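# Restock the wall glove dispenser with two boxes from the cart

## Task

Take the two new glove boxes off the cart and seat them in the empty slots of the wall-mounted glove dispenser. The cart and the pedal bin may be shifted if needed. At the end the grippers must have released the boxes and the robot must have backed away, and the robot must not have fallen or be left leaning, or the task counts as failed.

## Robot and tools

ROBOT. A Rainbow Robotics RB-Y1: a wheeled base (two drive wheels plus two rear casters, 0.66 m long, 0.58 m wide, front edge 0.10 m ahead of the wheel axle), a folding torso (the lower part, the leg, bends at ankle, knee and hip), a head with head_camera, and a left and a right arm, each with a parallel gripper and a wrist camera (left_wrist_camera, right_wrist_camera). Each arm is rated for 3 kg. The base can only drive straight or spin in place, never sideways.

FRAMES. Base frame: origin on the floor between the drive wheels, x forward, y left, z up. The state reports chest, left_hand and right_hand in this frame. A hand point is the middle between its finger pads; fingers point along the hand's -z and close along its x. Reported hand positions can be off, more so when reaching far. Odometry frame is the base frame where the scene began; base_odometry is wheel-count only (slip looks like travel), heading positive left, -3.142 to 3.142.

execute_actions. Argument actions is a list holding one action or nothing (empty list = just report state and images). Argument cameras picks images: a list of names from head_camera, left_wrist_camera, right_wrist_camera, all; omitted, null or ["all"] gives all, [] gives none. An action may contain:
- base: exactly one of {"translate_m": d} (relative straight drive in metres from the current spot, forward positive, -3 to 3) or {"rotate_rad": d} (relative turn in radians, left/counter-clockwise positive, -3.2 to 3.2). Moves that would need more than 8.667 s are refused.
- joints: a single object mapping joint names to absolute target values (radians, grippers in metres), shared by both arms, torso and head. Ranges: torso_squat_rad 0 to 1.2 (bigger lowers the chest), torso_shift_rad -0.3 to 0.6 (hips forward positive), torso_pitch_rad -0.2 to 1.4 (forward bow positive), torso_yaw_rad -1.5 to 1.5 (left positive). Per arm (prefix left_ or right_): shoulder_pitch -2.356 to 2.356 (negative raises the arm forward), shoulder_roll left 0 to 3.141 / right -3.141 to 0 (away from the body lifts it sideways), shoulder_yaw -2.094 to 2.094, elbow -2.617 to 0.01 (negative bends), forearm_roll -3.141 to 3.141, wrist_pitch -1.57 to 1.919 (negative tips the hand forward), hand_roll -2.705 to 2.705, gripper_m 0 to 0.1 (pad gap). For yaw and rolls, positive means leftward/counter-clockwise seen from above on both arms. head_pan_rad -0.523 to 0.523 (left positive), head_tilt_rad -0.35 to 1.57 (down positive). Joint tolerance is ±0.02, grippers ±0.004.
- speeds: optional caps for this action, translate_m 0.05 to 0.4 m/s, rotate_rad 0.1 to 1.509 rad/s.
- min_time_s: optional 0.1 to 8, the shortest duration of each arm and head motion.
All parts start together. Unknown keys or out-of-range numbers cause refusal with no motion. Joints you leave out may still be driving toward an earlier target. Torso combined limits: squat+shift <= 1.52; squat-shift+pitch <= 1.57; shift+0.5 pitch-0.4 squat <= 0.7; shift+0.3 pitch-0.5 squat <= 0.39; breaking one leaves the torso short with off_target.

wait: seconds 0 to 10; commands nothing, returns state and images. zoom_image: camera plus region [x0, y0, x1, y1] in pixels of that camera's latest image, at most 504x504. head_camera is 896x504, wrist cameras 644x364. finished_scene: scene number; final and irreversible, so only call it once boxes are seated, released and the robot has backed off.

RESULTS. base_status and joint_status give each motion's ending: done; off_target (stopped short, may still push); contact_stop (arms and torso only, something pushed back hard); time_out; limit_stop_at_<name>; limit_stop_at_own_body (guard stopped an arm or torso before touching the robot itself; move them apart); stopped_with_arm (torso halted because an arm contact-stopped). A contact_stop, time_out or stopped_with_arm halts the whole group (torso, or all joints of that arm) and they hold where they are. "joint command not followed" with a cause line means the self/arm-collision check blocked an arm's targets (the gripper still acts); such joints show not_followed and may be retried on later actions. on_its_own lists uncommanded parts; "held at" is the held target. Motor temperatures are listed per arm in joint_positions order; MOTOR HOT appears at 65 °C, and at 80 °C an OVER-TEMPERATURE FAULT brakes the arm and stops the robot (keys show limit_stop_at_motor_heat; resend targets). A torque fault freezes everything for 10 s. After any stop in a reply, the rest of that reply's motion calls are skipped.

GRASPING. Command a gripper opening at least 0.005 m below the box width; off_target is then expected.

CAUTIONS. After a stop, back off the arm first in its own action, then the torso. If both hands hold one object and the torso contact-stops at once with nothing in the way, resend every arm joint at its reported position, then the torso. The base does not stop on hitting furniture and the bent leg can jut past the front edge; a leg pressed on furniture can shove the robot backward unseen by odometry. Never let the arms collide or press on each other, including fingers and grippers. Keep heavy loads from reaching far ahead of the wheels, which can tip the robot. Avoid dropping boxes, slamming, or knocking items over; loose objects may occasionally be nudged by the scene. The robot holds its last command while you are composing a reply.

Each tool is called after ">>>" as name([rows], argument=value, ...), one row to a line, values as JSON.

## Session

>>> execute_actions(actions=[])

Scene clock: 0.00 s.
Motor temperatures (°C, as the motors report them): left_arm=[29 27 26 29 30 30 34] | right_arm=[27 29 25 31 26 27 29]
base_odometry: x=+0.000 y=+0.000 heading=+0.000 (m, m, rad; odometry frame)
base_status: not commanded
joint_positions: torso_squat_rad=+0.350 torso_shift_rad=-0.001 torso_pitch_rad=-0.001 torso_yaw_rad=+0.000 left_shoulder_pitch_rad=-0.056 left_shoulder_roll_rad=+0.047 left_shoulder_yaw_rad=+0.040 left_elbow_rad=-0.177 left_forearm_roll_rad=-0.026 left_wrist_pitch_rad=+0.030 left_hand_roll_rad=-0.002 left_gripper_m=+0.100 right_shoulder_pitch_rad=+0.014 right_shoulder_roll_rad=-0.029 right_shoulder_yaw_rad=-0.004 right_elbow_rad=-0.153 right_forearm_roll_rad=+0.032 right_wrist_pitch_rad=-0.040 right_hand_roll_rad=-0.033 right_gripper_m=+0.100 head_pan_rad=-0.001 head_tilt_rad=+0.401
joint_status: not commanded
chest: x=-0.2291 y=-0.0005 z=+1.2475 quat_wxyz=(+1.000, +0.000, -0.001, +0.000) (m; base frame)
left_hand: x=-0.1081 y=+0.2566 z=+0.5724 quat_wxyz=(+0.995, +0.025, -0.101, -0.004) (m; base frame)
right_hand: x=-0.1550 y=-0.2429 z=+0.5668 quat_wxyz=(+0.996, -0.014, -0.090, -0.004) (m; base frame)
pictures: head_camera, left_wrist_camera, right_wrist_camera
Images, in order (width x height): head_camera 896x504, left_wrist_camera 644x364, right_wrist_camera 644x364.

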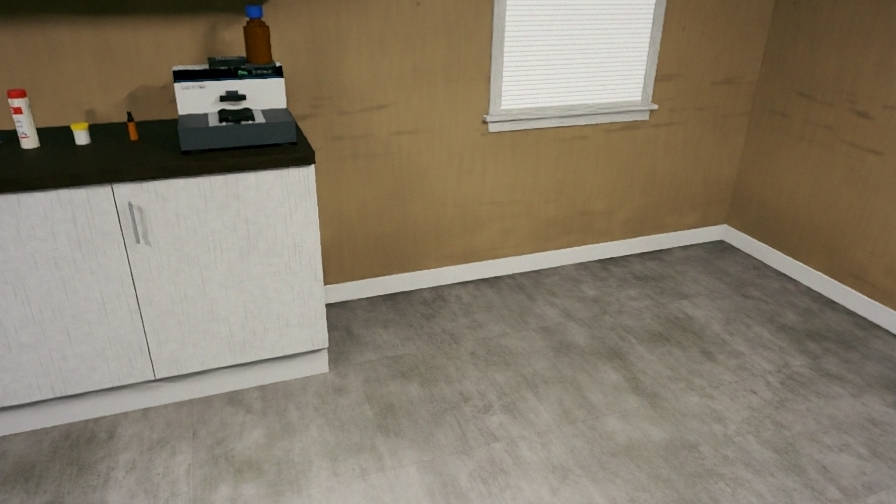

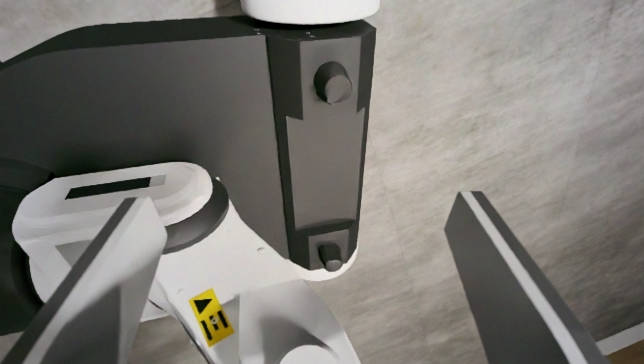

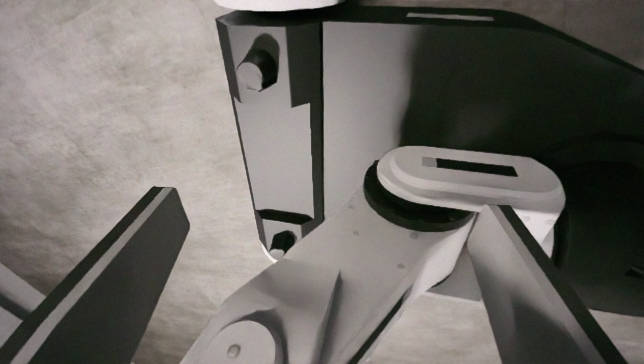

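>>> execute_actions([
  {"base":{"rotate_rad":-1.2},"joints":{"head_tilt_rad":0.3}},
], cameras=["head_camera"])

>>> execute_actions([
  {"joints":{"head_pan_rad":-0.52,"torso_yaw_rad":-0.6,"head_tilt_rad":0.5}},
], cameras=["head_camera"])

Scene clock: 5.47 s.
Motor temperatures (°C, as the motors report them): left_arm=[29 27 26 29 30 30 34] | right_arm=[27 29 25 31 26 27 29]
base_odometry: x=+0.000 y=+0.000 heading=-1.199 (m, m, rad; odometry frame)
base_status: done
joint_positions: torso_squat_rad=+0.350 torso_shift_rad=-0.001 torso_pitch_rad=-0.001 torso_yaw_rad=+0.000 left_shoulder_pitch_rad=-0.056 left_shoulder_roll_rad=+0.047 left_shoulder_yaw_rad=+0.040 left_elbow_rad=-0.177 left_forearm_roll_rad=-0.026 left_wrist_pitch_rad=+0.030 left_hand_roll_rad=-0.002 left_gripper_m=+0.100 right_shoulder_pitch_rad=+0.014 right_shoulder_roll_rad=-0.029 right_shoulder_yaw_rad=-0.004 right_elbow_rad=-0.153 right_forearm_roll_rad=+0.032 right_wrist_pitch_rad=-0.040 right_hand_roll_rad=-0.033 right_gripper_m=+0.100 head_pan_rad=-0.001 head_tilt_rad=+0.300
joint_status: all done
chest: x=-0.2291 y=-0.0004 z=+1.2475 quat_wxyz=(+1.000, +0.000, -0.001, +0.000) (m; base frame)
left_hand: x=-0.1082 y=+0.2566 z=+0.5724 quat_wxyz=(+0.995, +0.025, -0.101, -0.004) (m; base frame)
right_hand: x=-0.1550 y=-0.2429 z=+0.5669 quat_wxyz=(+0.996, -0.014, -0.090, -0.004) (m; base frame)
pictures: head_camera
Images, in order (width x height): head_camera 896x504.

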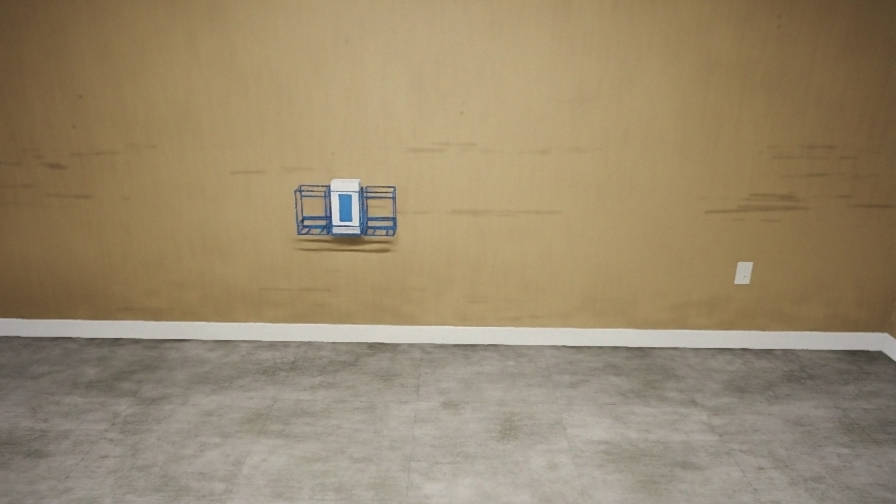

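Scene clock: 7.30 s.
Motor temperatures (°C, as the motors report them): left_arm=[29 27 26 29 30 30 34] | right_arm=[27 29 25 31 26 27 29]
base_odometry: x=+0.000 y=+0.000 heading=-1.199 (m, m, rad; odometry frame)
base_status: not commanded
joint_positions: torso_squat_rad=+0.350 torso_shift_rad=-0.001 torso_pitch_rad=-0.001 torso_yaw_rad=-0.600 left_shoulder_pitch_rad=-0.056 left_shoulder_roll_rad=+0.047 left_shoulder_yaw_rad=+0.040 left_elbow_rad=-0.177 left_forearm_roll_rad=-0.026 left_wrist_pitch_rad=+0.030 left_hand_roll_rad=-0.002 left_gripper_m=+0.100 right_shoulder_pitch_rad=+0.014 right_shoulder_roll_rad=-0.029 right_shoulder_yaw_rad=-0.004 right_elbow_rad=-0.153 right_forearm_roll_rad=+0.032 right_wrist_pitch_rad=-0.040 right_hand_roll_rad=-0.033 right_gripper_m=+0.100 head_pan_rad=-0.520 head_tilt_rad=+0.500
joint_status: all done
chest: x=-0.2291 y=-0.0004 z=+1.2475 quat_wxyz=(+0.955, +0.000, -0.001, -0.296) (m; base frame)
left_hand: x=+0.0160 y=+0.1441 z=+0.5726 quat_wxyz=(+0.949, -0.005, -0.104, -0.298) (m; base frame)
right_hand: x=-0.3046 y=-0.2419 z=+0.5666 quat_wxyz=(+0.950, -0.040, -0.082, -0.298) (m; base frame)
pictures: head_camera
Images, in order (width x height): head_camera 896x504.

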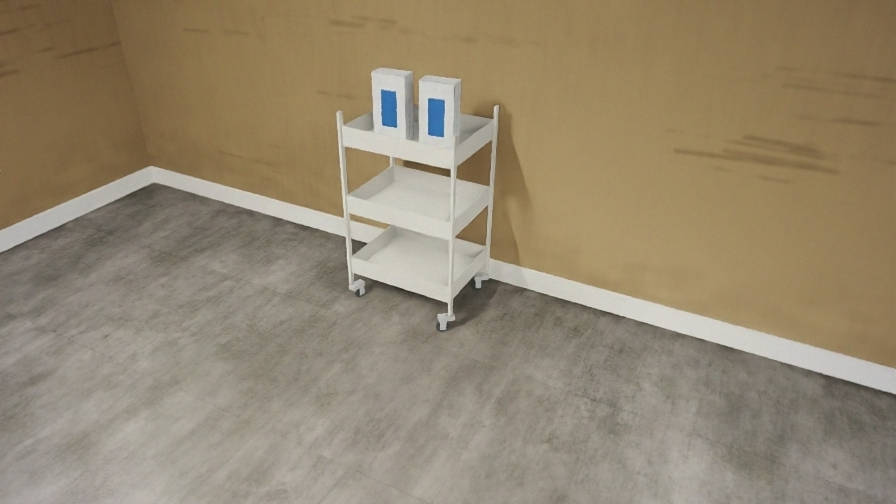

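>>> execute_actions([
  {"base":{"rotate_rad":-0.87},"joints":{"torso_yaw_rad":0,"head_pan_rad":0}},
], cameras=[])

>>> execute_actions([
  {"base":{"translate_m":1.42},"joints":{"head_tilt_rad":0.7,"left_shoulder_pitch_rad":-1.751,"left_shoulder_roll_rad":0.235,"left_shoulder_yaw_rad":0.371,"left_elbow_rad":-0.2,"left_forearm_roll_rad":0,"left_wrist_pitch_rad":1.9,"left_hand_roll_rad":0.17,"right_shoulder_pitch_rad":-1.751,"right_shoulder_roll_rad":-0.235,"right_shoulder_yaw_rad":-0.34,"right_elbow_rad":-0.2,"right_forearm_roll_rad":0,"right_wrist_pitch_rad":1.9,"right_hand_roll_rad":-0.17},"min_time_s":3.5},
], cameras=[])

>>> execute_actions([
  {"base":{"rotate_rad":-0.66}},
])

Scene clock: 16.50 s.
Motor temperatures (°C, as the motors report them): left_arm=[28 27 26 29 30 30 34] | right_arm=[27 29 25 31 26 27 29]
base_odometry: x=+0.000 y=+0.000 heading=-2.069 (m, m, rad; odometry frame)
base_status: done
joint_positions: torso_squat_rad=+0.350 torso_shift_rad=-0.001 torso_pitch_rad=-0.001 torso_yaw_rad=+0.000 left_shoulder_pitch_rad=-0.056 left_shoulder_roll_rad=+0.047 left_shoulder_yaw_rad=+0.040 left_elbow_rad=-0.177 left_forearm_roll_rad=-0.026 left_wrist_pitch_rad=+0.030 left_hand_roll_rad=-0.002 left_gripper_m=+0.100 right_shoulder_pitch_rad=+0.014 right_shoulder_roll_rad=-0.029 right_shoulder_yaw_rad=-0.004 right_elbow_rad=-0.153 right_forearm_roll_rad=+0.032 right_wrist_pitch_rad=-0.040 right_hand_roll_rad=-0.033 right_gripper_m=+0.100 head_pan_rad=+0.000 head_tilt_rad=+0.500
joint_status: all done
chest: x=-0.2291 y=-0.0004 z=+1.2475 quat_wxyz=(+1.000, +0.000, -0.001, +0.000) (m; base frame)
left_hand: x=-0.1083 y=+0.2567 z=+0.5724 quat_wxyz=(+0.995, +0.025, -0.101, -0.004) (m; base frame)
right_hand: x=-0.1548 y=-0.2429 z=+0.5669 quat_wxyz=(+0.996, -0.014, -0.090, -0.004) (m; base frame)
pictures: none
No camera images: the call's "cameras" was empty. Leave "cameras" out to get every camera's image.

Scene clock: 21.43 s.
Motor temperatures (°C, as the motors report them): left_arm=[29 27 26 29 30 30 34] | right_arm=[27 29 25 31 26 27 29]
base_odometry: x=-0.680 y=-1.246 heading=-2.070 (m, m, rad; odometry frame)
base_status: done
joint_positions: torso_squat_rad=+0.350 torso_shift_rad=-0.001 torso_pitch_rad=-0.001 torso_yaw_rad=+0.000 left_shoulder_pitch_rad=-1.751 left_shoulder_roll_rad=+0.235 left_shoulder_yaw_rad=+0.371 left_elbow_rad=-0.200 left_forearm_roll_rad=+0.000 left_wrist_pitch_rad=+1.900 left_hand_roll_rad=+0.170 left_gripper_m=+0.100 right_shoulder_pitch_rad=-1.751 right_shoulder_roll_rad=-0.235 right_shoulder_yaw_rad=-0.339 right_elbow_rad=-0.200 right_forearm_roll_rad=+0.000 right_wrist_pitch_rad=+1.900 right_hand_roll_rad=-0.170 right_gripper_m=+0.100 head_pan_rad=+0.000 head_tilt_rad=+0.700
joint_status: all done
chest: x=-0.2291 y=-0.0005 z=+1.2475 quat_wxyz=(+1.000, +0.000, -0.001, +0.000) (m; base frame)
left_hand: x=+0.2854 y=+0.1311 z=+1.2170 quat_wxyz=(+1.000, +0.000, +0.000, +0.000) (m; base frame)
right_hand: x=+0.2863 y=-0.1375 z=+1.2171 quat_wxyz=(+1.000, -0.015, -0.003, -0.002) (m; base frame)
pictures: none
No camera images: the call's "cameras" was empty. Leave "cameras" out to get every camera's image.

Scene clock: 24.07 s.
Motor temperatures (°C, as the motors report them): left_arm=[29 27 26 29 30 30 34] | right_arm=[27 29 25 31 26 27 29]
base_odometry: x=-0.679 y=-1.246 heading=-2.730 (m, m, rad; odometry frame)
base_status: done
joint_positions: torso_squat_rad=+0.350 torso_shift_rad=-0.001 torso_pitch_rad=-0.001 torso_yaw_rad=+0.000 left_shoulder_pitch_rad=-1.751 left_shoulder_roll_rad=+0.235 left_shoulder_yaw_rad=+0.371 left_elbow_rad=-0.200 left_forearm_roll_rad=+0.000 left_wrist_pitch_rad=+1.900 left_hand_roll_rad=+0.170 left_gripper_m=+0.100 right_shoulder_pitch_rad=-1.751 right_shoulder_roll_rad=-0.235 right_shoulder_yaw_rad=-0.339 right_elbow_rad=-0.200 right_forearm_roll_rad=+0.000 right_wrist_pitch_rad=+1.900 right_hand_roll_rad=-0.170 right_gripper_m=+0.100 head_pan_rad=+0.000 head_tilt_rad=+0.700
joint_status: not commanded
chest: x=-0.2291 y=-0.0004 z=+1.2475 quat_wxyz=(+1.000, +0.000, -0.001, +0.000) (m; base frame)
left_hand: x=+0.2854 y=+0.1312 z=+1.2171 quat_wxyz=(+1.000, +0.000, +0.000, +0.000) (m; base frame)
right_hand: x=+0.2863 y=-0.1375 z=+1.2171 quat_wxyz=(+1.000, -0.015, -0.003, -0.002) (m; base frame)
pictures: head_camera, left_wrist_camera, right_wrist_camera
Images, in order (width x height): head_camera 896x504, left_wrist_camera 644x364, right_wrist_camera 644x364.

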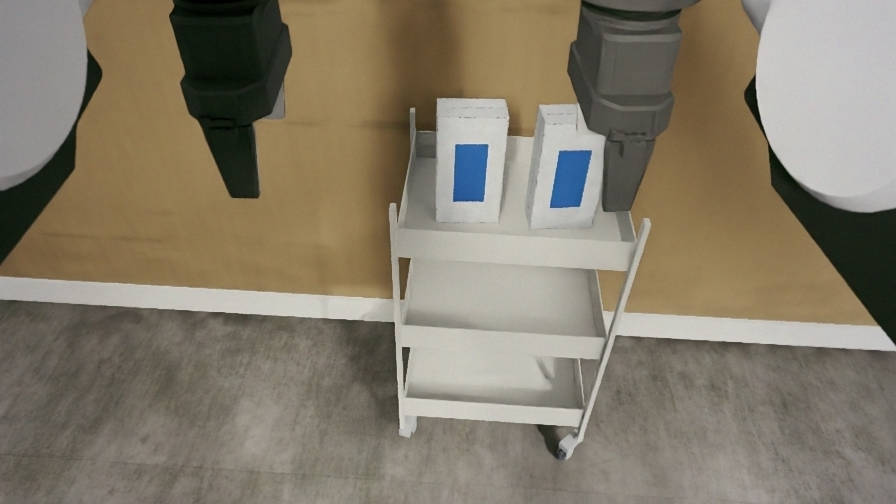

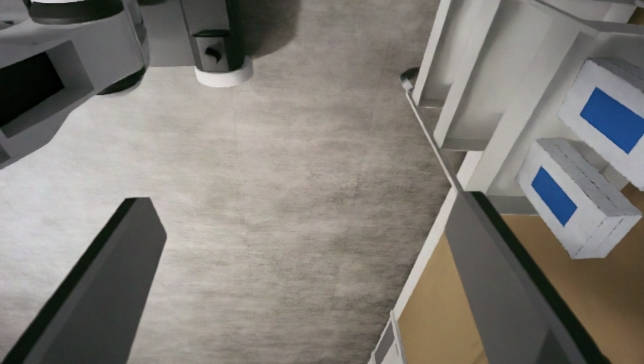

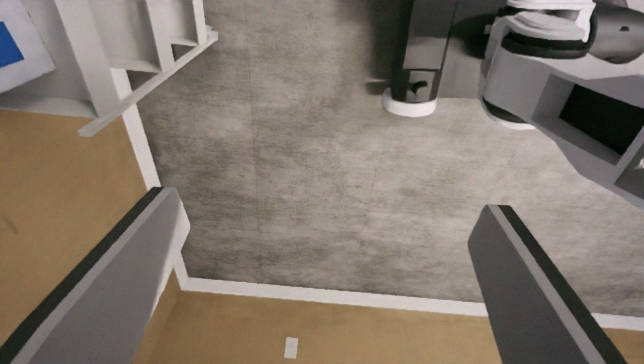

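>>> execute_actions([
  {"base":{"rotate_rad":-0.2},"joints":{"left_shoulder_pitch_rad":-1.778,"left_shoulder_roll_rad":0.17,"left_shoulder_yaw_rad":0.384,"left_hand_roll_rad":0.37,"right_shoulder_pitch_rad":-1.79,"right_shoulder_roll_rad":-0.16,"right_shoulder_yaw_rad":-0.355,"right_hand_roll_rad":-0.1}},
], cameras=[])

>>> execute_actions([
  {"base":{"translate_m":0.55},"joints":{"torso_squat_rad":0.75,"head_tilt_rad":0.85}},
])

Scene clock: 30.87 s.
Motor temperatures (°C, as the motors report them): left_arm=[29 27 26 30 30 30 34] | right_arm=[28 29 25 31 26 27 29]
base_odometry: x=-0.679 y=-1.246 heading=-2.929 (m, m, rad; odometry frame)
base_status: done
joint_positions: torso_squat_rad=+0.350 torso_shift_rad=-0.001 torso_pitch_rad=-0.001 torso_yaw_rad=+0.000 left_shoulder_pitch_rad=-1.778 left_shoulder_roll_rad=+0.170 left_shoulder_yaw_rad=+0.384 left_elbow_rad=-0.200 left_forearm_roll_rad=+0.000 left_wrist_pitch_rad=+1.900 left_hand_roll_rad=+0.370 left_gripper_m=+0.100 right_shoulder_pitch_rad=-1.790 right_shoulder_roll_rad=-0.160 right_shoulder_yaw_rad=-0.354 right_elbow_rad=-0.200 right_forearm_roll_rad=+0.000 right_wrist_pitch_rad=+1.900 right_hand_roll_rad=-0.100 right_gripper_m=+0.100 head_pan_rad=+0.000 head_tilt_rad=+0.700
joint_status: all done
chest: x=-0.2291 y=-0.0004 z=+1.2475 quat_wxyz=(+1.000, +0.000, -0.001, +0.000) (m; base frame)
left_hand: x=+0.2779 y=+0.0950 z=+1.2176 quat_wxyz=(+0.998, +0.000, -0.001, +0.064) (m; base frame)
right_hand: x=+0.2784 y=-0.0944 z=+1.2214 quat_wxyz=(+0.997, -0.015, -0.007, +0.075) (m; base frame)
pictures: none
No camera images: the call's "cameras" was empty. Leave "cameras" out to get every camera's image.

Scene clock: 33.60 s.
Motor temperatures (°C, as the motors report them): left_arm=[29 27 26 30 30 30 34] | right_arm=[28 29 25 31 26 27 29]
base_odometry: x=-1.217 y=-1.362 heading=-2.930 (m, m, rad; odometry frame)
base_status: done
joint_positions: torso_squat_rad=+0.750 torso_shift_rad=-0.001 torso_pitch_rad=-0.001 torso_yaw_rad=+0.000 left_shoulder_pitch_rad=-1.778 left_shoulder_roll_rad=+0.170 left_shoulder_yaw_rad=+0.384 left_elbow_rad=-0.200 left_forearm_roll_rad=+0.000 left_wrist_pitch_rad=+1.900 left_hand_roll_rad=+0.370 left_gripper_m=+0.100 right_shoulder_pitch_rad=-1.790 right_shoulder_roll_rad=-0.160 right_shoulder_yaw_rad=-0.354 right_elbow_rad=-0.200 right_forearm_roll_rad=+0.000 right_wrist_pitch_rad=+1.900 right_hand_roll_rad=-0.100 right_gripper_m=+0.100 head_pan_rad=+0.000 head_tilt_rad=+0.850
joint_status: all done
chest: x=-0.2289 y=-0.0004 z=+1.1021 quat_wxyz=(+1.000, +0.000, -0.001, +0.000) (m; base frame)
left_hand: x=+0.2781 y=+0.0951 z=+1.0722 quat_wxyz=(+0.998, +0.000, -0.001, +0.064) (m; base frame)
right_hand: x=+0.2785 y=-0.0943 z=+1.0761 quat_wxyz=(+0.997, -0.015, -0.007, +0.075) (m; base frame)
pictures: head_camera, left_wrist_camera, right_wrist_camera
Images, in order (width x height): head_camera 896x504, left_wrist_camera 644x364, right_wrist_camera 644x364.

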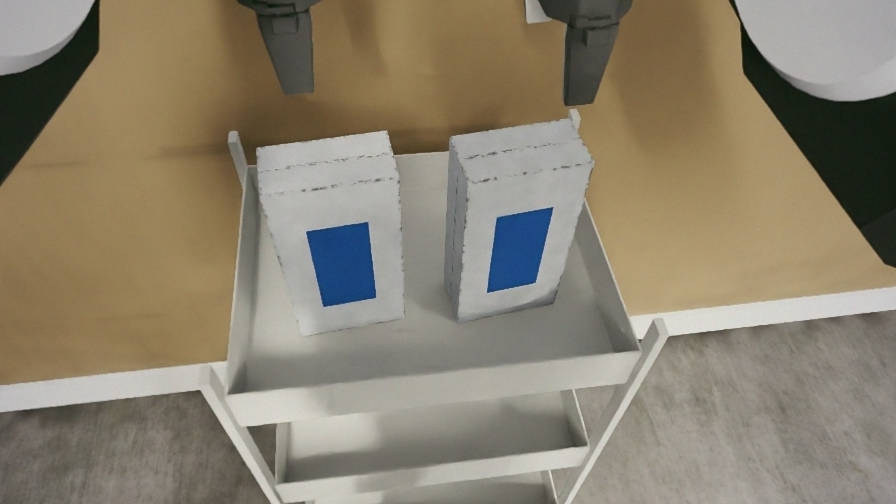

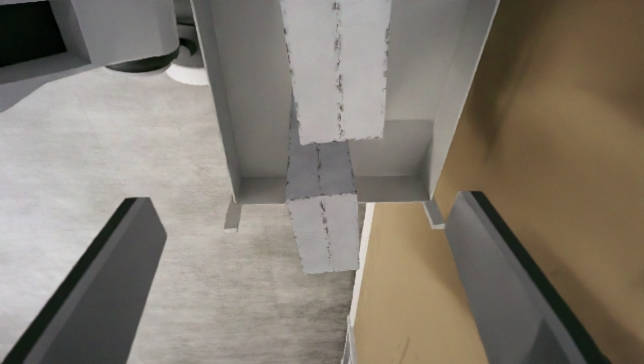

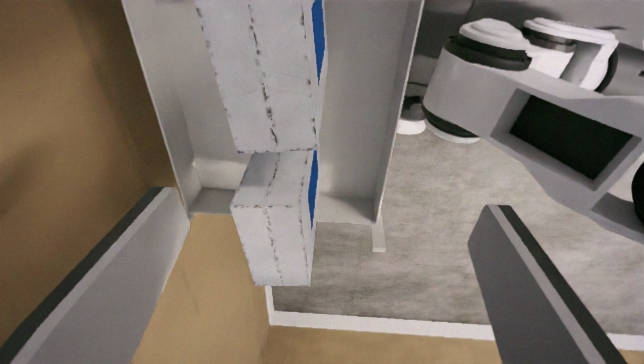

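>>> execute_actions([
  {"base":{"translate_m":0.03},"joints":{"torso_squat_rad":0.92,"head_tilt_rad":0.75,"torso_yaw_rad":0.015,"left_hand_roll_rad":0.42,"right_hand_roll_rad":-0.02,"right_shoulder_roll_rad":-0.145,"right_wrist_pitch_rad":1.88}},
])

Scene clock: 36.93 s.
Motor temperatures (°C, as the motors report them): left_arm=[30 27 26 30 30 30 34] | right_arm=[28 29 25 31 26 27 29]
base_odometry: x=-1.246 y=-1.368 heading=-2.930 (m, m, rad; odometry frame)
base_status: done
joint_positions: torso_squat_rad=+0.920 torso_shift_rad=-0.001 torso_pitch_rad=-0.002 torso_yaw_rad=+0.015 left_shoulder_pitch_rad=-1.778 left_shoulder_roll_rad=+0.170 left_shoulder_yaw_rad=+0.384 left_elbow_rad=-0.200 left_forearm_roll_rad=+0.000 left_wrist_pitch_rad=+1.900 left_hand_roll_rad=+0.420 left_gripper_m=+0.100 right_shoulder_pitch_rad=-1.790 right_shoulder_roll_rad=-0.145 right_shoulder_yaw_rad=-0.354 right_elbow_rad=-0.200 right_forearm_roll_rad=+0.000 right_wrist_pitch_rad=+1.880 right_hand_roll_rad=-0.020 right_gripper_m=+0.100 head_pan_rad=+0.000 head_tilt_rad=+0.750
joint_status: all done
chest: x=-0.2289 y=-0.0003 z=+1.0140 quat_wxyz=(+1.000, +0.000, -0.001, +0.007) (m; base frame)
left_hand: x=+0.2766 y=+0.1026 z=+0.9843 quat_wxyz=(+0.995, +0.000, -0.001, +0.097) (m; base frame)
right_hand: x=+0.2819 y=-0.0788 z=+0.9852 quat_wxyz=(+0.991, -0.016, -0.014, +0.129) (m; base frame)
pictures: head_camera, left_wrist_camera, right_wrist_camera
Images, in order (width x height): head_camera 896x504, left_wrist_camera 644x364, right_wrist_camera 644x364.

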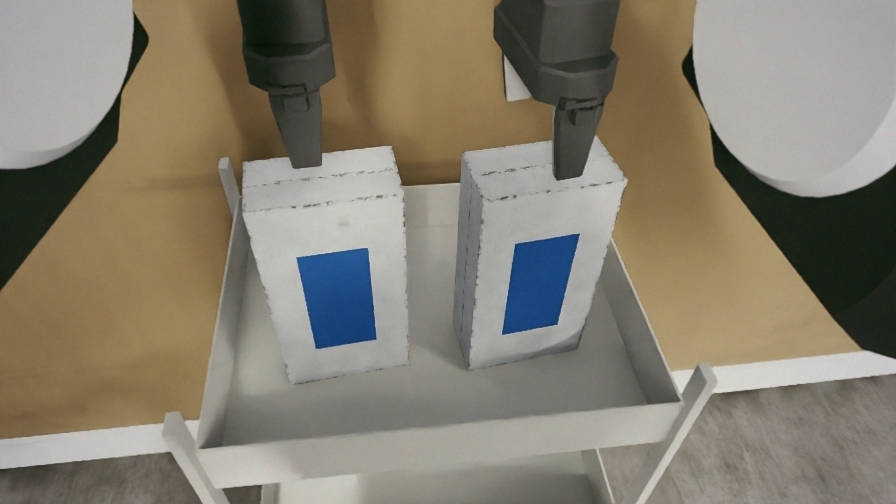

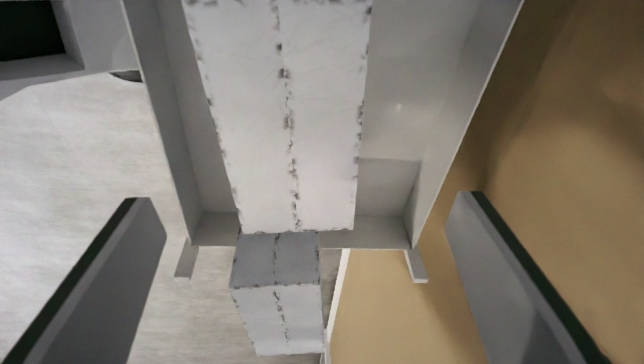

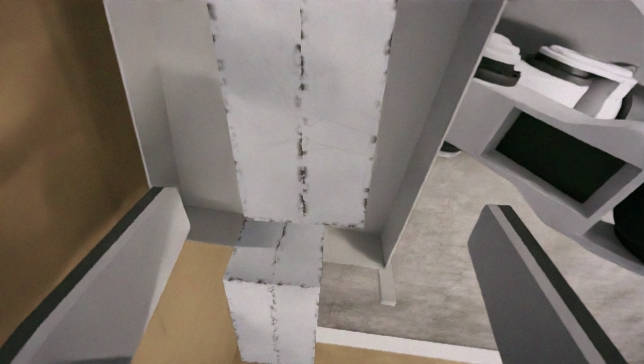

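>>> execute_actions([
  {"joints":{"torso_squat_rad":1.04,"left_hand_roll_rad":0.46,"left_shoulder_roll_rad":0.16,"left_wrist_pitch_rad":1.917,"right_wrist_pitch_rad":1.855}},
])

>>> execute_actions([
  {"joints":{"left_gripper_m":0.05,"right_gripper_m":0.05}},
], cameras=["head_camera"])

Scene clock: 39.97 s.
Motor temperatures (°C, as the motors report them): left_arm=[30 27 26 30 30 30 34] | right_arm=[28 29 25 32 26 27 29]
base_odometry: x=-1.246 y=-1.368 heading=-2.930 (m, m, rad; odometry frame)
base_status: not commanded
joint_positions: torso_squat_rad=+1.040 torso_shift_rad=-0.001 torso_pitch_rad=-0.002 torso_yaw_rad=+0.015 left_shoulder_pitch_rad=-1.778 left_shoulder_roll_rad=+0.160 left_shoulder_yaw_rad=+0.384 left_elbow_rad=-0.200 left_forearm_roll_rad=+0.000 left_wrist_pitch_rad=+1.917 left_hand_roll_rad=+0.460 left_gripper_m=+0.100 right_shoulder_pitch_rad=-1.790 right_shoulder_roll_rad=-0.145 right_shoulder_yaw_rad=-0.354 right_elbow_rad=-0.200 right_forearm_roll_rad=+0.000 right_wrist_pitch_rad=+1.855 right_hand_roll_rad=-0.020 right_gripper_m=+0.100 head_pan_rad=+0.000 head_tilt_rad=+0.750
joint_status: all done
chest: x=-0.2289 y=-0.0003 z=+0.9443 quat_wxyz=(+1.000, +0.000, -0.001, +0.007) (m; base frame)
left_hand: x=+0.2714 y=+0.0992 z=+0.9127 quat_wxyz=(+0.994, +0.004, +0.009, +0.112) (m; base frame)
right_hand: x=+0.2875 y=-0.0771 z=+0.9157 quat_wxyz=(+0.991, -0.014, -0.027, +0.129) (m; base frame)
pictures: head_camera, left_wrist_camera, right_wrist_camera
Images, in order (width x height): head_camera 896x504, left_wrist_camera 644x364, right_wrist_camera 644x364.

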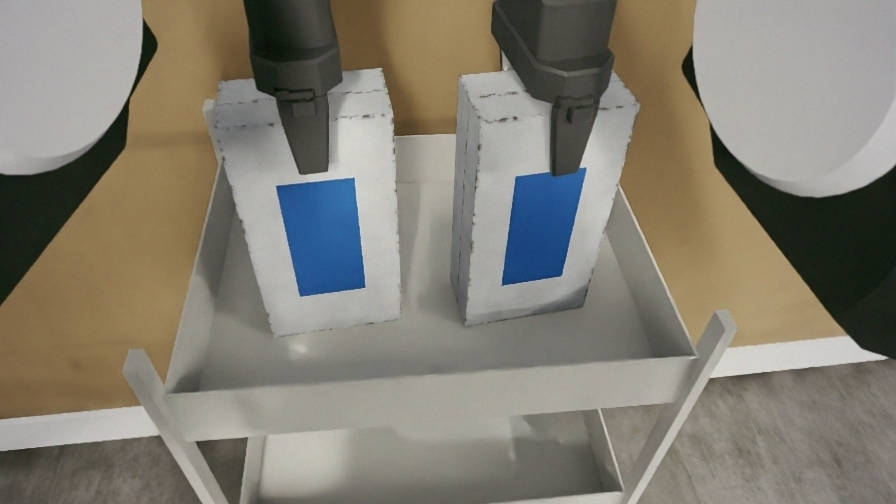

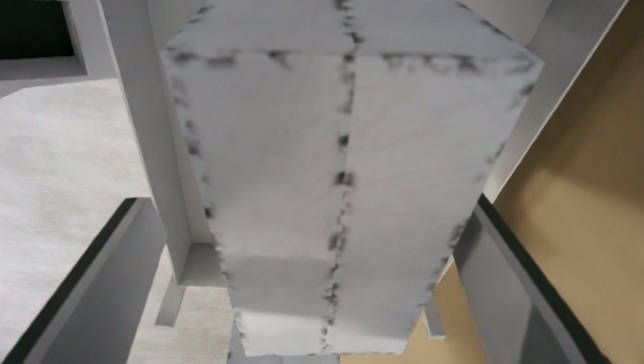

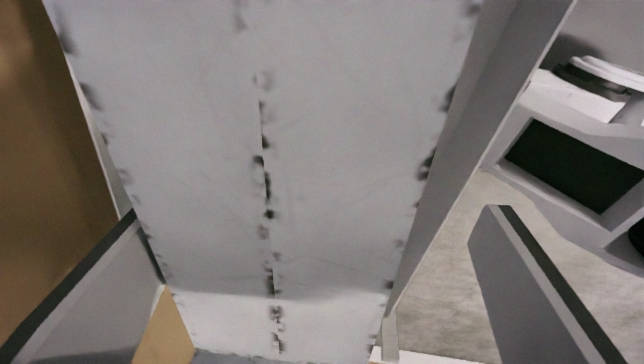

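Scene clock: 40.93 s.
Motor temperatures (°C, as the motors report them): left_arm=[30 27 26 30 30 30 34] | right_arm=[28 29 25 32 26 27 29]
base_odometry: x=-1.246 y=-1.368 heading=-2.930 (m, m, rad; odometry frame)
base_status: not commanded
joint_positions: torso_squat_rad=+1.040 torso_shift_rad=-0.001 torso_pitch_rad=-0.002 torso_yaw_rad=+0.015 left_shoulder_pitch_rad=-1.778 left_shoulder_roll_rad=+0.160 left_shoulder_yaw_rad=+0.384 left_elbow_rad=-0.200 left_forearm_roll_rad=+0.000 left_wrist_pitch_rad=+1.917 left_hand_roll_rad=+0.460 left_gripper_m=+0.059 right_shoulder_pitch_rad=-1.790 right_shoulder_roll_rad=-0.145 right_shoulder_yaw_rad=-0.354 right_elbow_rad=-0.200 right_forearm_roll_rad=+0.000 right_wrist_pitch_rad=+1.855 right_hand_roll_rad=-0.020 right_gripper_m=+0.056 head_pan_rad=+0.000 head_tilt_rad=+0.750
joint_status: left_gripper_m off_target (ended at +0.059, target +0.050); right_gripper_m off_target (ended at +0.056, target +0.050)
chest: x=-0.2289 y=-0.0003 z=+0.9443 quat_wxyz=(+1.000, +0.000, -0.001, +0.007) (m; base frame)
left_hand: x=+0.2714 y=+0.0992 z=+0.9127 quat_wxyz=(+0.994, +0.004, +0.009, +0.112) (m; base frame)
right_hand: x=+0.2875 y=-0.0771 z=+0.9157 quat_wxyz=(+0.991, -0.014, -0.027, +0.129) (m; base frame)
pictures: head_camera
Images, in order (width x height): head_camera 896x504.

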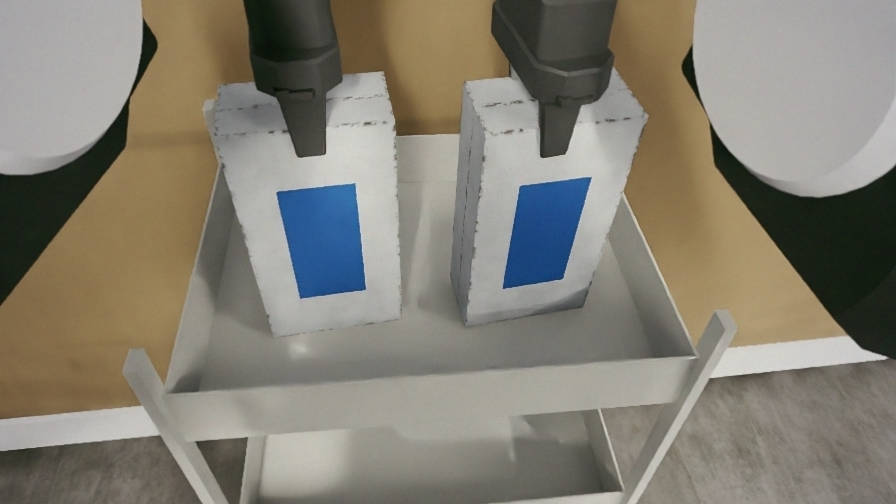

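>>> execute_actions([
  {"joints":{"torso_squat_rad":0.8}},
], cameras=[])

>>> execute_actions([
  {"base":{"translate_m":-2.12},"joints":{"torso_squat_rad":0.25,"torso_yaw_rad":0,"head_tilt_rad":0.5,"left_shoulder_pitch_rad":-1.741,"left_shoulder_roll_rad":0.263,"left_shoulder_yaw_rad":0.367,"left_hand_roll_rad":0.14,"left_wrist_pitch_rad":1.9,"right_shoulder_pitch_rad":-1.755,"right_shoulder_roll_rad":-0.263,"right_shoulder_yaw_rad":-0.337,"right_hand_roll_rad":-0.12,"right_wrist_pitch_rad":1.88},"min_time_s":3},
], cameras=[])

>>> execute_actions([
  {"base":{"rotate_rad":1.7}},
], cameras=["head_camera"])

Scene clock: 48.23 s.
Motor temperatures (°C, as the motors report them): left_arm=[30 27 26 30 30 30 34] | right_arm=[28 29 25 32 26 27 29]
base_odometry: x=-1.246 y=-1.368 heading=-2.930 (m, m, rad; odometry frame)
base_status: not commanded
joint_positions: torso_squat_rad=+0.800 torso_shift_rad=-0.001 torso_pitch_rad=-0.001 torso_yaw_rad=+0.015 left_shoulder_pitch_rad=-1.778 left_shoulder_roll_rad=+0.160 left_shoulder_yaw_rad=+0.384 left_elbow_rad=-0.200 left_forearm_roll_rad=+0.000 left_wrist_pitch_rad=+1.917 left_hand_roll_rad=+0.460 left_gripper_m=+0.059 right_shoulder_pitch_rad=-1.789 right_shoulder_roll_rad=-0.145 right_shoulder_yaw_rad=-0.355 right_elbow_rad=-0.200 right_forearm_roll_rad=+0.000 right_wrist_pitch_rad=+1.855 right_hand_roll_rad=-0.020 right_gripper_m=+0.055 head_pan_rad=+0.000 head_tilt_rad=+0.750
joint_status: all done
chest: x=-0.2288 y=-0.0003 z=+1.0776 quat_wxyz=(+1.000, +0.000, -0.001, +0.007) (m; base frame)
left_hand: x=+0.2714 y=+0.0991 z=+1.0455 quat_wxyz=(+0.994, +0.004, +0.009, +0.112) (m; base frame)
right_hand: x=+0.2875 y=-0.0772 z=+1.0484 quat_wxyz=(+0.991, -0.014, -0.026, +0.130) (m; base frame)
pictures: none
No camera images: the call's "cameras" was empty. Leave "cameras" out to get every camera's image.

Scene clock: 54.97 s.
Motor temperatures (°C, as the motors report them): left_arm=[30 27 26 30 30 30 34] | right_arm=[29 29 25 32 26 27 29]
base_odometry: x=+0.827 y=-0.926 heading=-2.932 (m, m, rad; odometry frame)
base_status: done
joint_positions: torso_squat_rad=+0.250 torso_shift_rad=-0.001 torso_pitch_rad=-0.001 torso_yaw_rad=+0.000 left_shoulder_pitch_rad=-1.741 left_shoulder_roll_rad=+0.263 left_shoulder_yaw_rad=+0.367 left_elbow_rad=-0.200 left_forearm_roll_rad=+0.000 left_wrist_pitch_rad=+1.900 left_hand_roll_rad=+0.140 left_gripper_m=+0.059 right_shoulder_pitch_rad=-1.755 right_shoulder_roll_rad=-0.263 right_shoulder_yaw_rad=-0.338 right_elbow_rad=-0.200 right_forearm_roll_rad=+0.000 right_wrist_pitch_rad=+1.880 right_hand_roll_rad=-0.120 right_gripper_m=+0.055 head_pan_rad=+0.000 head_tilt_rad=+0.500
joint_status: all done
chest: x=-0.2290 y=-0.0005 z=+1.2682 quat_wxyz=(+1.000, +0.000, -0.001, +0.000) (m; base frame)
left_hand: x=+0.2878 y=+0.1462 z=+1.2379 quat_wxyz=(+1.000, -0.001, +0.000, +0.000) (m; base frame)
right_hand: x=+0.2942 y=-0.1492 z=+1.2448 quat_wxyz=(+1.000, -0.013, -0.019, +0.011) (m; base frame)
pictures: none
No camera images: the call's "cameras" was empty. Leave "cameras" out to get every camera's image.

Scene clock: 59.00 s.
Motor temperatures (°C, as the motors report them): left_arm=[30 27 26 30 30 30 34] | right_arm=[29 29 25 32 26 27 29]
base_odometry: x=+0.827 y=-0.926 heading=-1.233 (m, m, rad; odometry frame)
base_status: done
joint_positions: torso_squat_rad=+0.250 torso_shift_rad=-0.001 torso_pitch_rad=-0.001 torso_yaw_rad=+0.000 left_shoulder_pitch_rad=-1.741 left_shoulder_roll_rad=+0.263 left_shoulder_yaw_rad=+0.367 left_elbow_rad=-0.200 left_forearm_roll_rad=+0.000 left_wrist_pitch_rad=+1.900 left_hand_roll_rad=+0.140 left_gripper_m=+0.059 right_shoulder_pitch_rad=-1.755 right_shoulder_roll_rad=-0.263 right_shoulder_yaw_rad=-0.338 right_elbow_rad=-0.200 right_forearm_roll_rad=+0.000 right_wrist_pitch_rad=+1.880 right_hand_roll_rad=-0.120 right_gripper_m=+0.055 head_pan_rad=+0.000 head_tilt_rad=+0.500
joint_status: not commanded
chest: x=-0.2290 y=-0.0005 z=+1.2682 quat_wxyz=(+1.000, +0.000, -0.001, +0.000) (m; base frame)
left_hand: x=+0.2878 y=+0.1462 z=+1.2379 quat_wxyz=(+1.000, -0.001, +0.000, +0.000) (m; base frame)
right_hand: x=+0.2942 y=-0.1493 z=+1.2448 quat_wxyz=(+1.000, -0.012, -0.019, +0.011) (m; base frame)
pictures: head_camera
Images, in order (width x height): head_camera 896x504.

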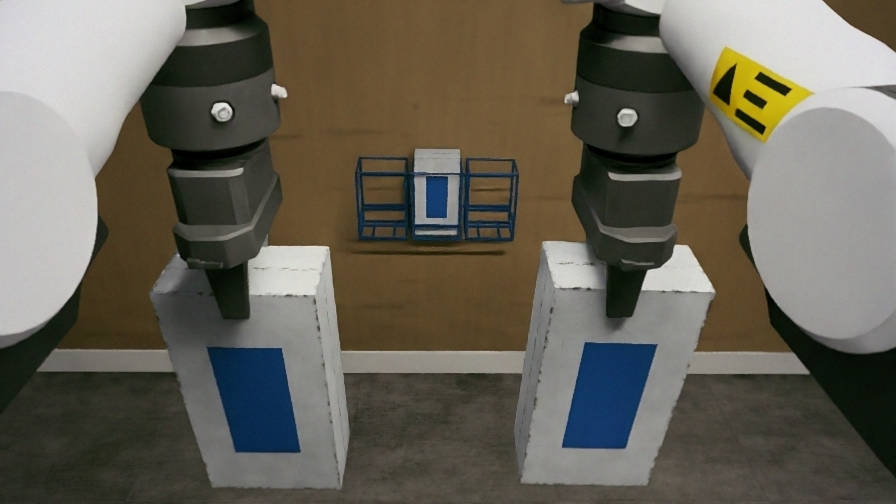

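>>> execute_actions([
  {"base":{"translate_m":1.1},"joints":{"head_tilt_rad":0.85,"torso_squat_rad":0.4}},
], cameras=["head_camera"])

Scene clock: 67.13 s.
Motor temperatures (°C, as the motors report them): left_arm=[30 27 26 30 30 30 34] | right_arm=[29 29 25 32 26 27 29]
base_odometry: x=+1.192 y=-1.963 heading=-1.232 (m, m, rad; odometry frame)
base_status: done
joint_positions: torso_squat_rad=+0.400 torso_shift_rad=-0.001 torso_pitch_rad=-0.001 torso_yaw_rad=+0.000 left_shoulder_pitch_rad=-1.741 left_shoulder_roll_rad=+0.263 left_shoulder_yaw_rad=+0.367 left_elbow_rad=-0.200 left_forearm_roll_rad=+0.000 left_wrist_pitch_rad=+1.900 left_hand_roll_rad=+0.140 left_gripper_m=+0.059 right_shoulder_pitch_rad=-1.754 right_shoulder_roll_rad=-0.263 right_shoulder_yaw_rad=-0.338 right_elbow_rad=-0.200 right_forearm_roll_rad=+0.000 right_wrist_pitch_rad=+1.880 right_hand_roll_rad=-0.120 right_gripper_m=+0.055 head_pan_rad=+0.000 head_tilt_rad=+0.850
joint_status: all done
chest: x=-0.2289 y=-0.0005 z=+1.2347 quat_wxyz=(+1.000, +0.000, -0.001, +0.000) (m; base frame)
left_hand: x=+0.2879 y=+0.1463 z=+1.2043 quat_wxyz=(+1.000, -0.001, +0.000, +0.000) (m; base frame)
right_hand: x=+0.2943 y=-0.1493 z=+1.2112 quat_wxyz=(+1.000, -0.012, -0.019, +0.011) (m; base frame)
pictures: head_camera
Images, in order (width x height): head_camera 896x504.

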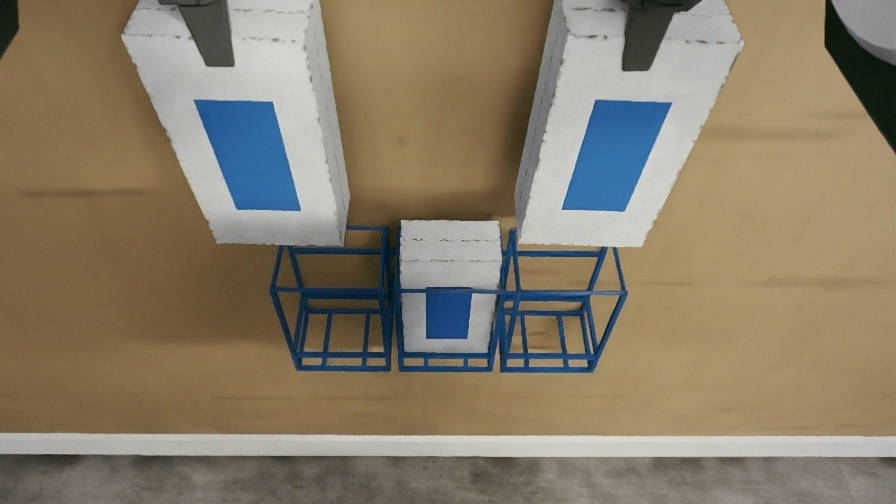

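>>> execute_actions([
  {"base":{"translate_m":0.035},"joints":{"torso_squat_rad":0.62,"left_shoulder_pitch_rad":-1.763,"left_shoulder_roll_rad":0.207,"left_shoulder_yaw_rad":0.377,"left_hand_roll_rad":0.21,"left_wrist_pitch_rad":1.885,"right_shoulder_pitch_rad":-1.743,"right_shoulder_roll_rad":-0.293,"right_shoulder_yaw_rad":-0.332,"right_hand_roll_rad":-0.075,"right_wrist_pitch_rad":1.895}},
], cameras=["head_camera"])

>>> zoom_image(camera="head_camera", region=[210,150,710,330])

Scene clock: 74.40 s.
Motor temperatures (°C, as the motors report them): left_arm=[31 27 26 30 30 30 34] | right_arm=[29 29 25 32 26 27 29]
base_odometry: x=+1.204 y=-1.996 heading=-1.231 (m, m, rad; odometry frame)
base_status: done
joint_positions: torso_squat_rad=+0.620 torso_shift_rad=-0.001 torso_pitch_rad=-0.001 torso_yaw_rad=+0.000 left_shoulder_pitch_rad=-1.762 left_shoulder_roll_rad=+0.207 left_shoulder_yaw_rad=+0.377 left_elbow_rad=-0.200 left_forearm_roll_rad=+0.000 left_wrist_pitch_rad=+1.885 left_hand_roll_rad=+0.210 left_gripper_m=+0.058 right_shoulder_pitch_rad=-1.743 right_shoulder_roll_rad=-0.293 right_shoulder_yaw_rad=-0.332 right_elbow_rad=-0.200 right_forearm_roll_rad=+0.000 right_wrist_pitch_rad=+1.895 right_hand_roll_rad=-0.075 right_gripper_m=+0.055 head_pan_rad=+0.000 head_tilt_rad=+0.850
joint_status: all done
chest: x=-0.2289 y=-0.0004 z=+1.1597 quat_wxyz=(+1.000, +0.000, -0.001, +0.000) (m; base frame)
left_hand: x=+0.2859 y=+0.1146 z=+1.1294 quat_wxyz=(+1.000, -0.002, -0.008, +0.005) (m; base frame)
right_hand: x=+0.2928 y=-0.1667 z=+1.1359 quat_wxyz=(+1.000, -0.014, -0.010, +0.017) (m; base frame)
pictures: head_camera
Images, in order (width x height): head_camera 896x504.

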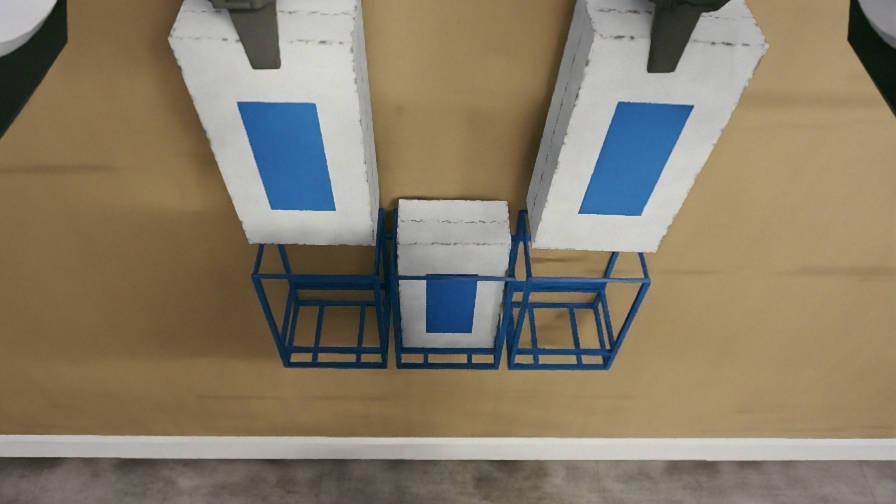

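Region (210, 150, 710, 330) of head_camera's 896x504 image, scaled by 1.008, with more detail than that image has; it fills the top 181 rows of this view, and the rest is white.

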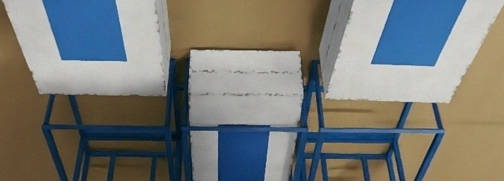

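>>> execute_actions([
  {"base":{"translate_m":0.01},"joints":{"torso_squat_rad":0.69,"left_shoulder_roll_rad":0.211,"right_wrist_pitch_rad":1.885}},
], cameras=["head_camera"])

>>> zoom_image(camera="head_camera", region=[210,170,450,300])

>>> zoom_image(camera="head_camera", region=[470,170,710,300])

Scene clock: 77.70 s.
Motor temperatures (°C, as the motors report them): left_arm=[31 28 26 30 30 30 34] | right_arm=[29 29 25 32 26 27 29]
base_odometry: x=+1.208 y=-2.006 heading=-1.231 (m, m, rad; odometry frame)
base_status: done
joint_positions: torso_squat_rad=+0.690 torso_shift_rad=-0.001 torso_pitch_rad=-0.001 torso_yaw_rad=+0.000 left_shoulder_pitch_rad=-1.763 left_shoulder_roll_rad=+0.211 left_shoulder_yaw_rad=+0.377 left_elbow_rad=-0.200 left_forearm_roll_rad=+0.000 left_wrist_pitch_rad=+1.885 left_hand_roll_rad=+0.210 left_gripper_m=+0.058 right_shoulder_pitch_rad=-1.742 right_shoulder_roll_rad=-0.293 right_shoulder_yaw_rad=-0.332 right_elbow_rad=-0.200 right_forearm_roll_rad=+0.000 right_wrist_pitch_rad=+1.885 right_hand_roll_rad=-0.075 right_gripper_m=+0.055 head_pan_rad=+0.000 head_tilt_rad=+0.850
joint_status: all done
chest: x=-0.2289 y=-0.0004 z=+1.1298 quat_wxyz=(+1.000, +0.000, -0.001, +0.000) (m; base frame)
left_hand: x=+0.2865 y=+0.1164 z=+1.1004 quat_wxyz=(+1.000, -0.002, -0.008, +0.006) (m; base frame)
right_hand: x=+0.2951 y=-0.1664 z=+1.1061 quat_wxyz=(+1.000, -0.013, -0.015, +0.017) (m; base frame)
pictures: head_camera
Images, in order (width x height): head_camera 896x504.

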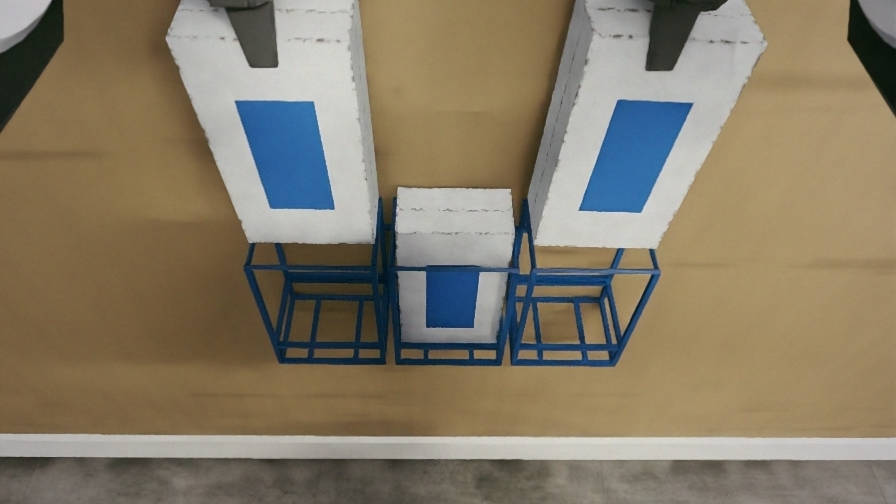

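Region (210, 170, 450, 300) of head_camera's 896x504 image, scaled by 2.100, with more detail than that image has; it fills the top 273 rows of this view, and the rest is white.

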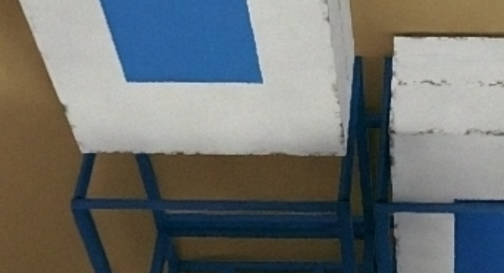

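Region (470, 170, 710, 300) of head_camera's 896x504 image, scaled by 2.100, with more detail than that image has; it fills the top 273 rows of this view, and the rest is white.

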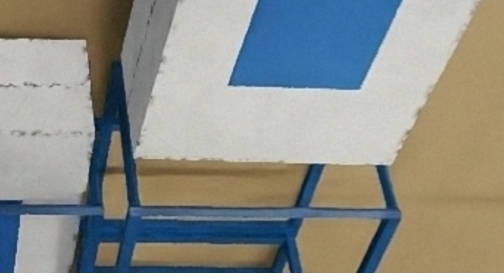

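>>> execute_actions([
  {"joints":{"torso_squat_rad":0.735,"left_shoulder_roll_rad":0.216,"right_shoulder_roll_rad":-0.299}},
], cameras=["head_camera"])

>>> zoom_image(camera="head_camera", region=[210,170,450,300])

>>> zoom_image(camera="head_camera", region=[470,170,710,300])

Scene clock: 82.03 s.
Motor temperatures (°C, as the motors report them): left_arm=[31 28 26 31 30 30 34] | right_arm=[29 29 25 32 26 27 29]
base_odometry: x=+1.208 y=-2.006 heading=-1.231 (m, m, rad; odometry frame)
base_status: not commanded
joint_positions: torso_squat_rad=+0.735 torso_shift_rad=-0.001 torso_pitch_rad=-0.001 torso_yaw_rad=+0.000 left_shoulder_pitch_rad=-1.763 left_shoulder_roll_rad=+0.216 left_shoulder_yaw_rad=+0.377 left_elbow_rad=-0.200 left_forearm_roll_rad=+0.000 left_wrist_pitch_rad=+1.885 left_hand_roll_rad=+0.210 left_gripper_m=+0.058 right_shoulder_pitch_rad=-1.742 right_shoulder_roll_rad=-0.299 right_shoulder_yaw_rad=-0.332 right_elbow_rad=-0.200 right_forearm_roll_rad=+0.000 right_wrist_pitch_rad=+1.885 right_hand_roll_rad=-0.075 right_gripper_m=+0.055 head_pan_rad=+0.000 head_tilt_rad=+0.850
joint_status: all done
chest: x=-0.2289 y=-0.0004 z=+1.1092 quat_wxyz=(+1.000, +0.000, -0.001, +0.000) (m; base frame)
left_hand: x=+0.2872 y=+0.1187 z=+1.0807 quat_wxyz=(+1.000, -0.003, -0.009, +0.009) (m; base frame)
right_hand: x=+0.2956 y=-0.1692 z=+1.0867 quat_wxyz=(+1.000, -0.013, -0.016, +0.014) (m; base frame)
pictures: head_camera
Images, in order (width x height): head_camera 896x504.

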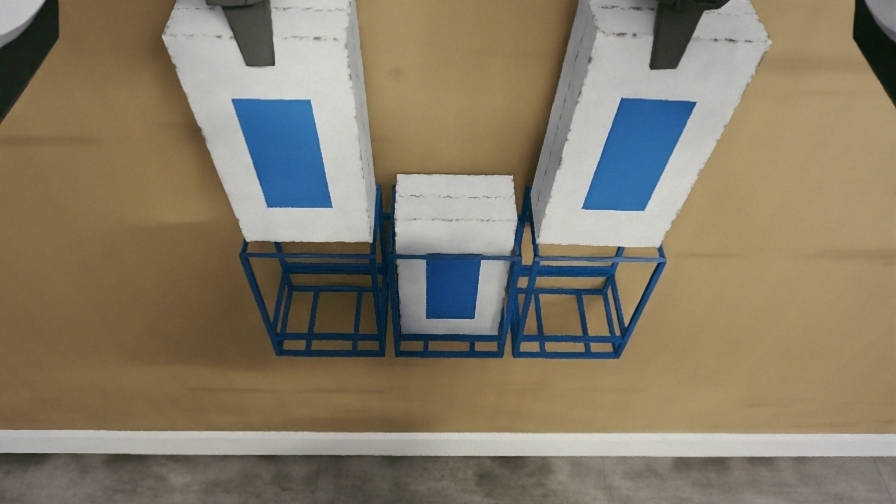

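Region (210, 170, 450, 300) of head_camera's 896x504 image, scaled by 2.100, with more detail than that image has; it fills the top 273 rows of this view, and the rest is white.

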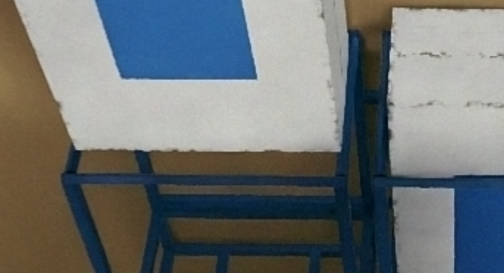

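Region (470, 170, 710, 300) of head_camera's 896x504 image, scaled by 2.100, with more detail than that image has; it fills the top 273 rows of this view, and the rest is white.

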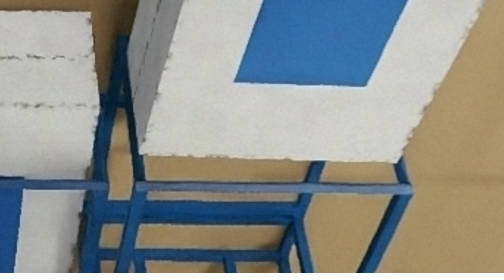

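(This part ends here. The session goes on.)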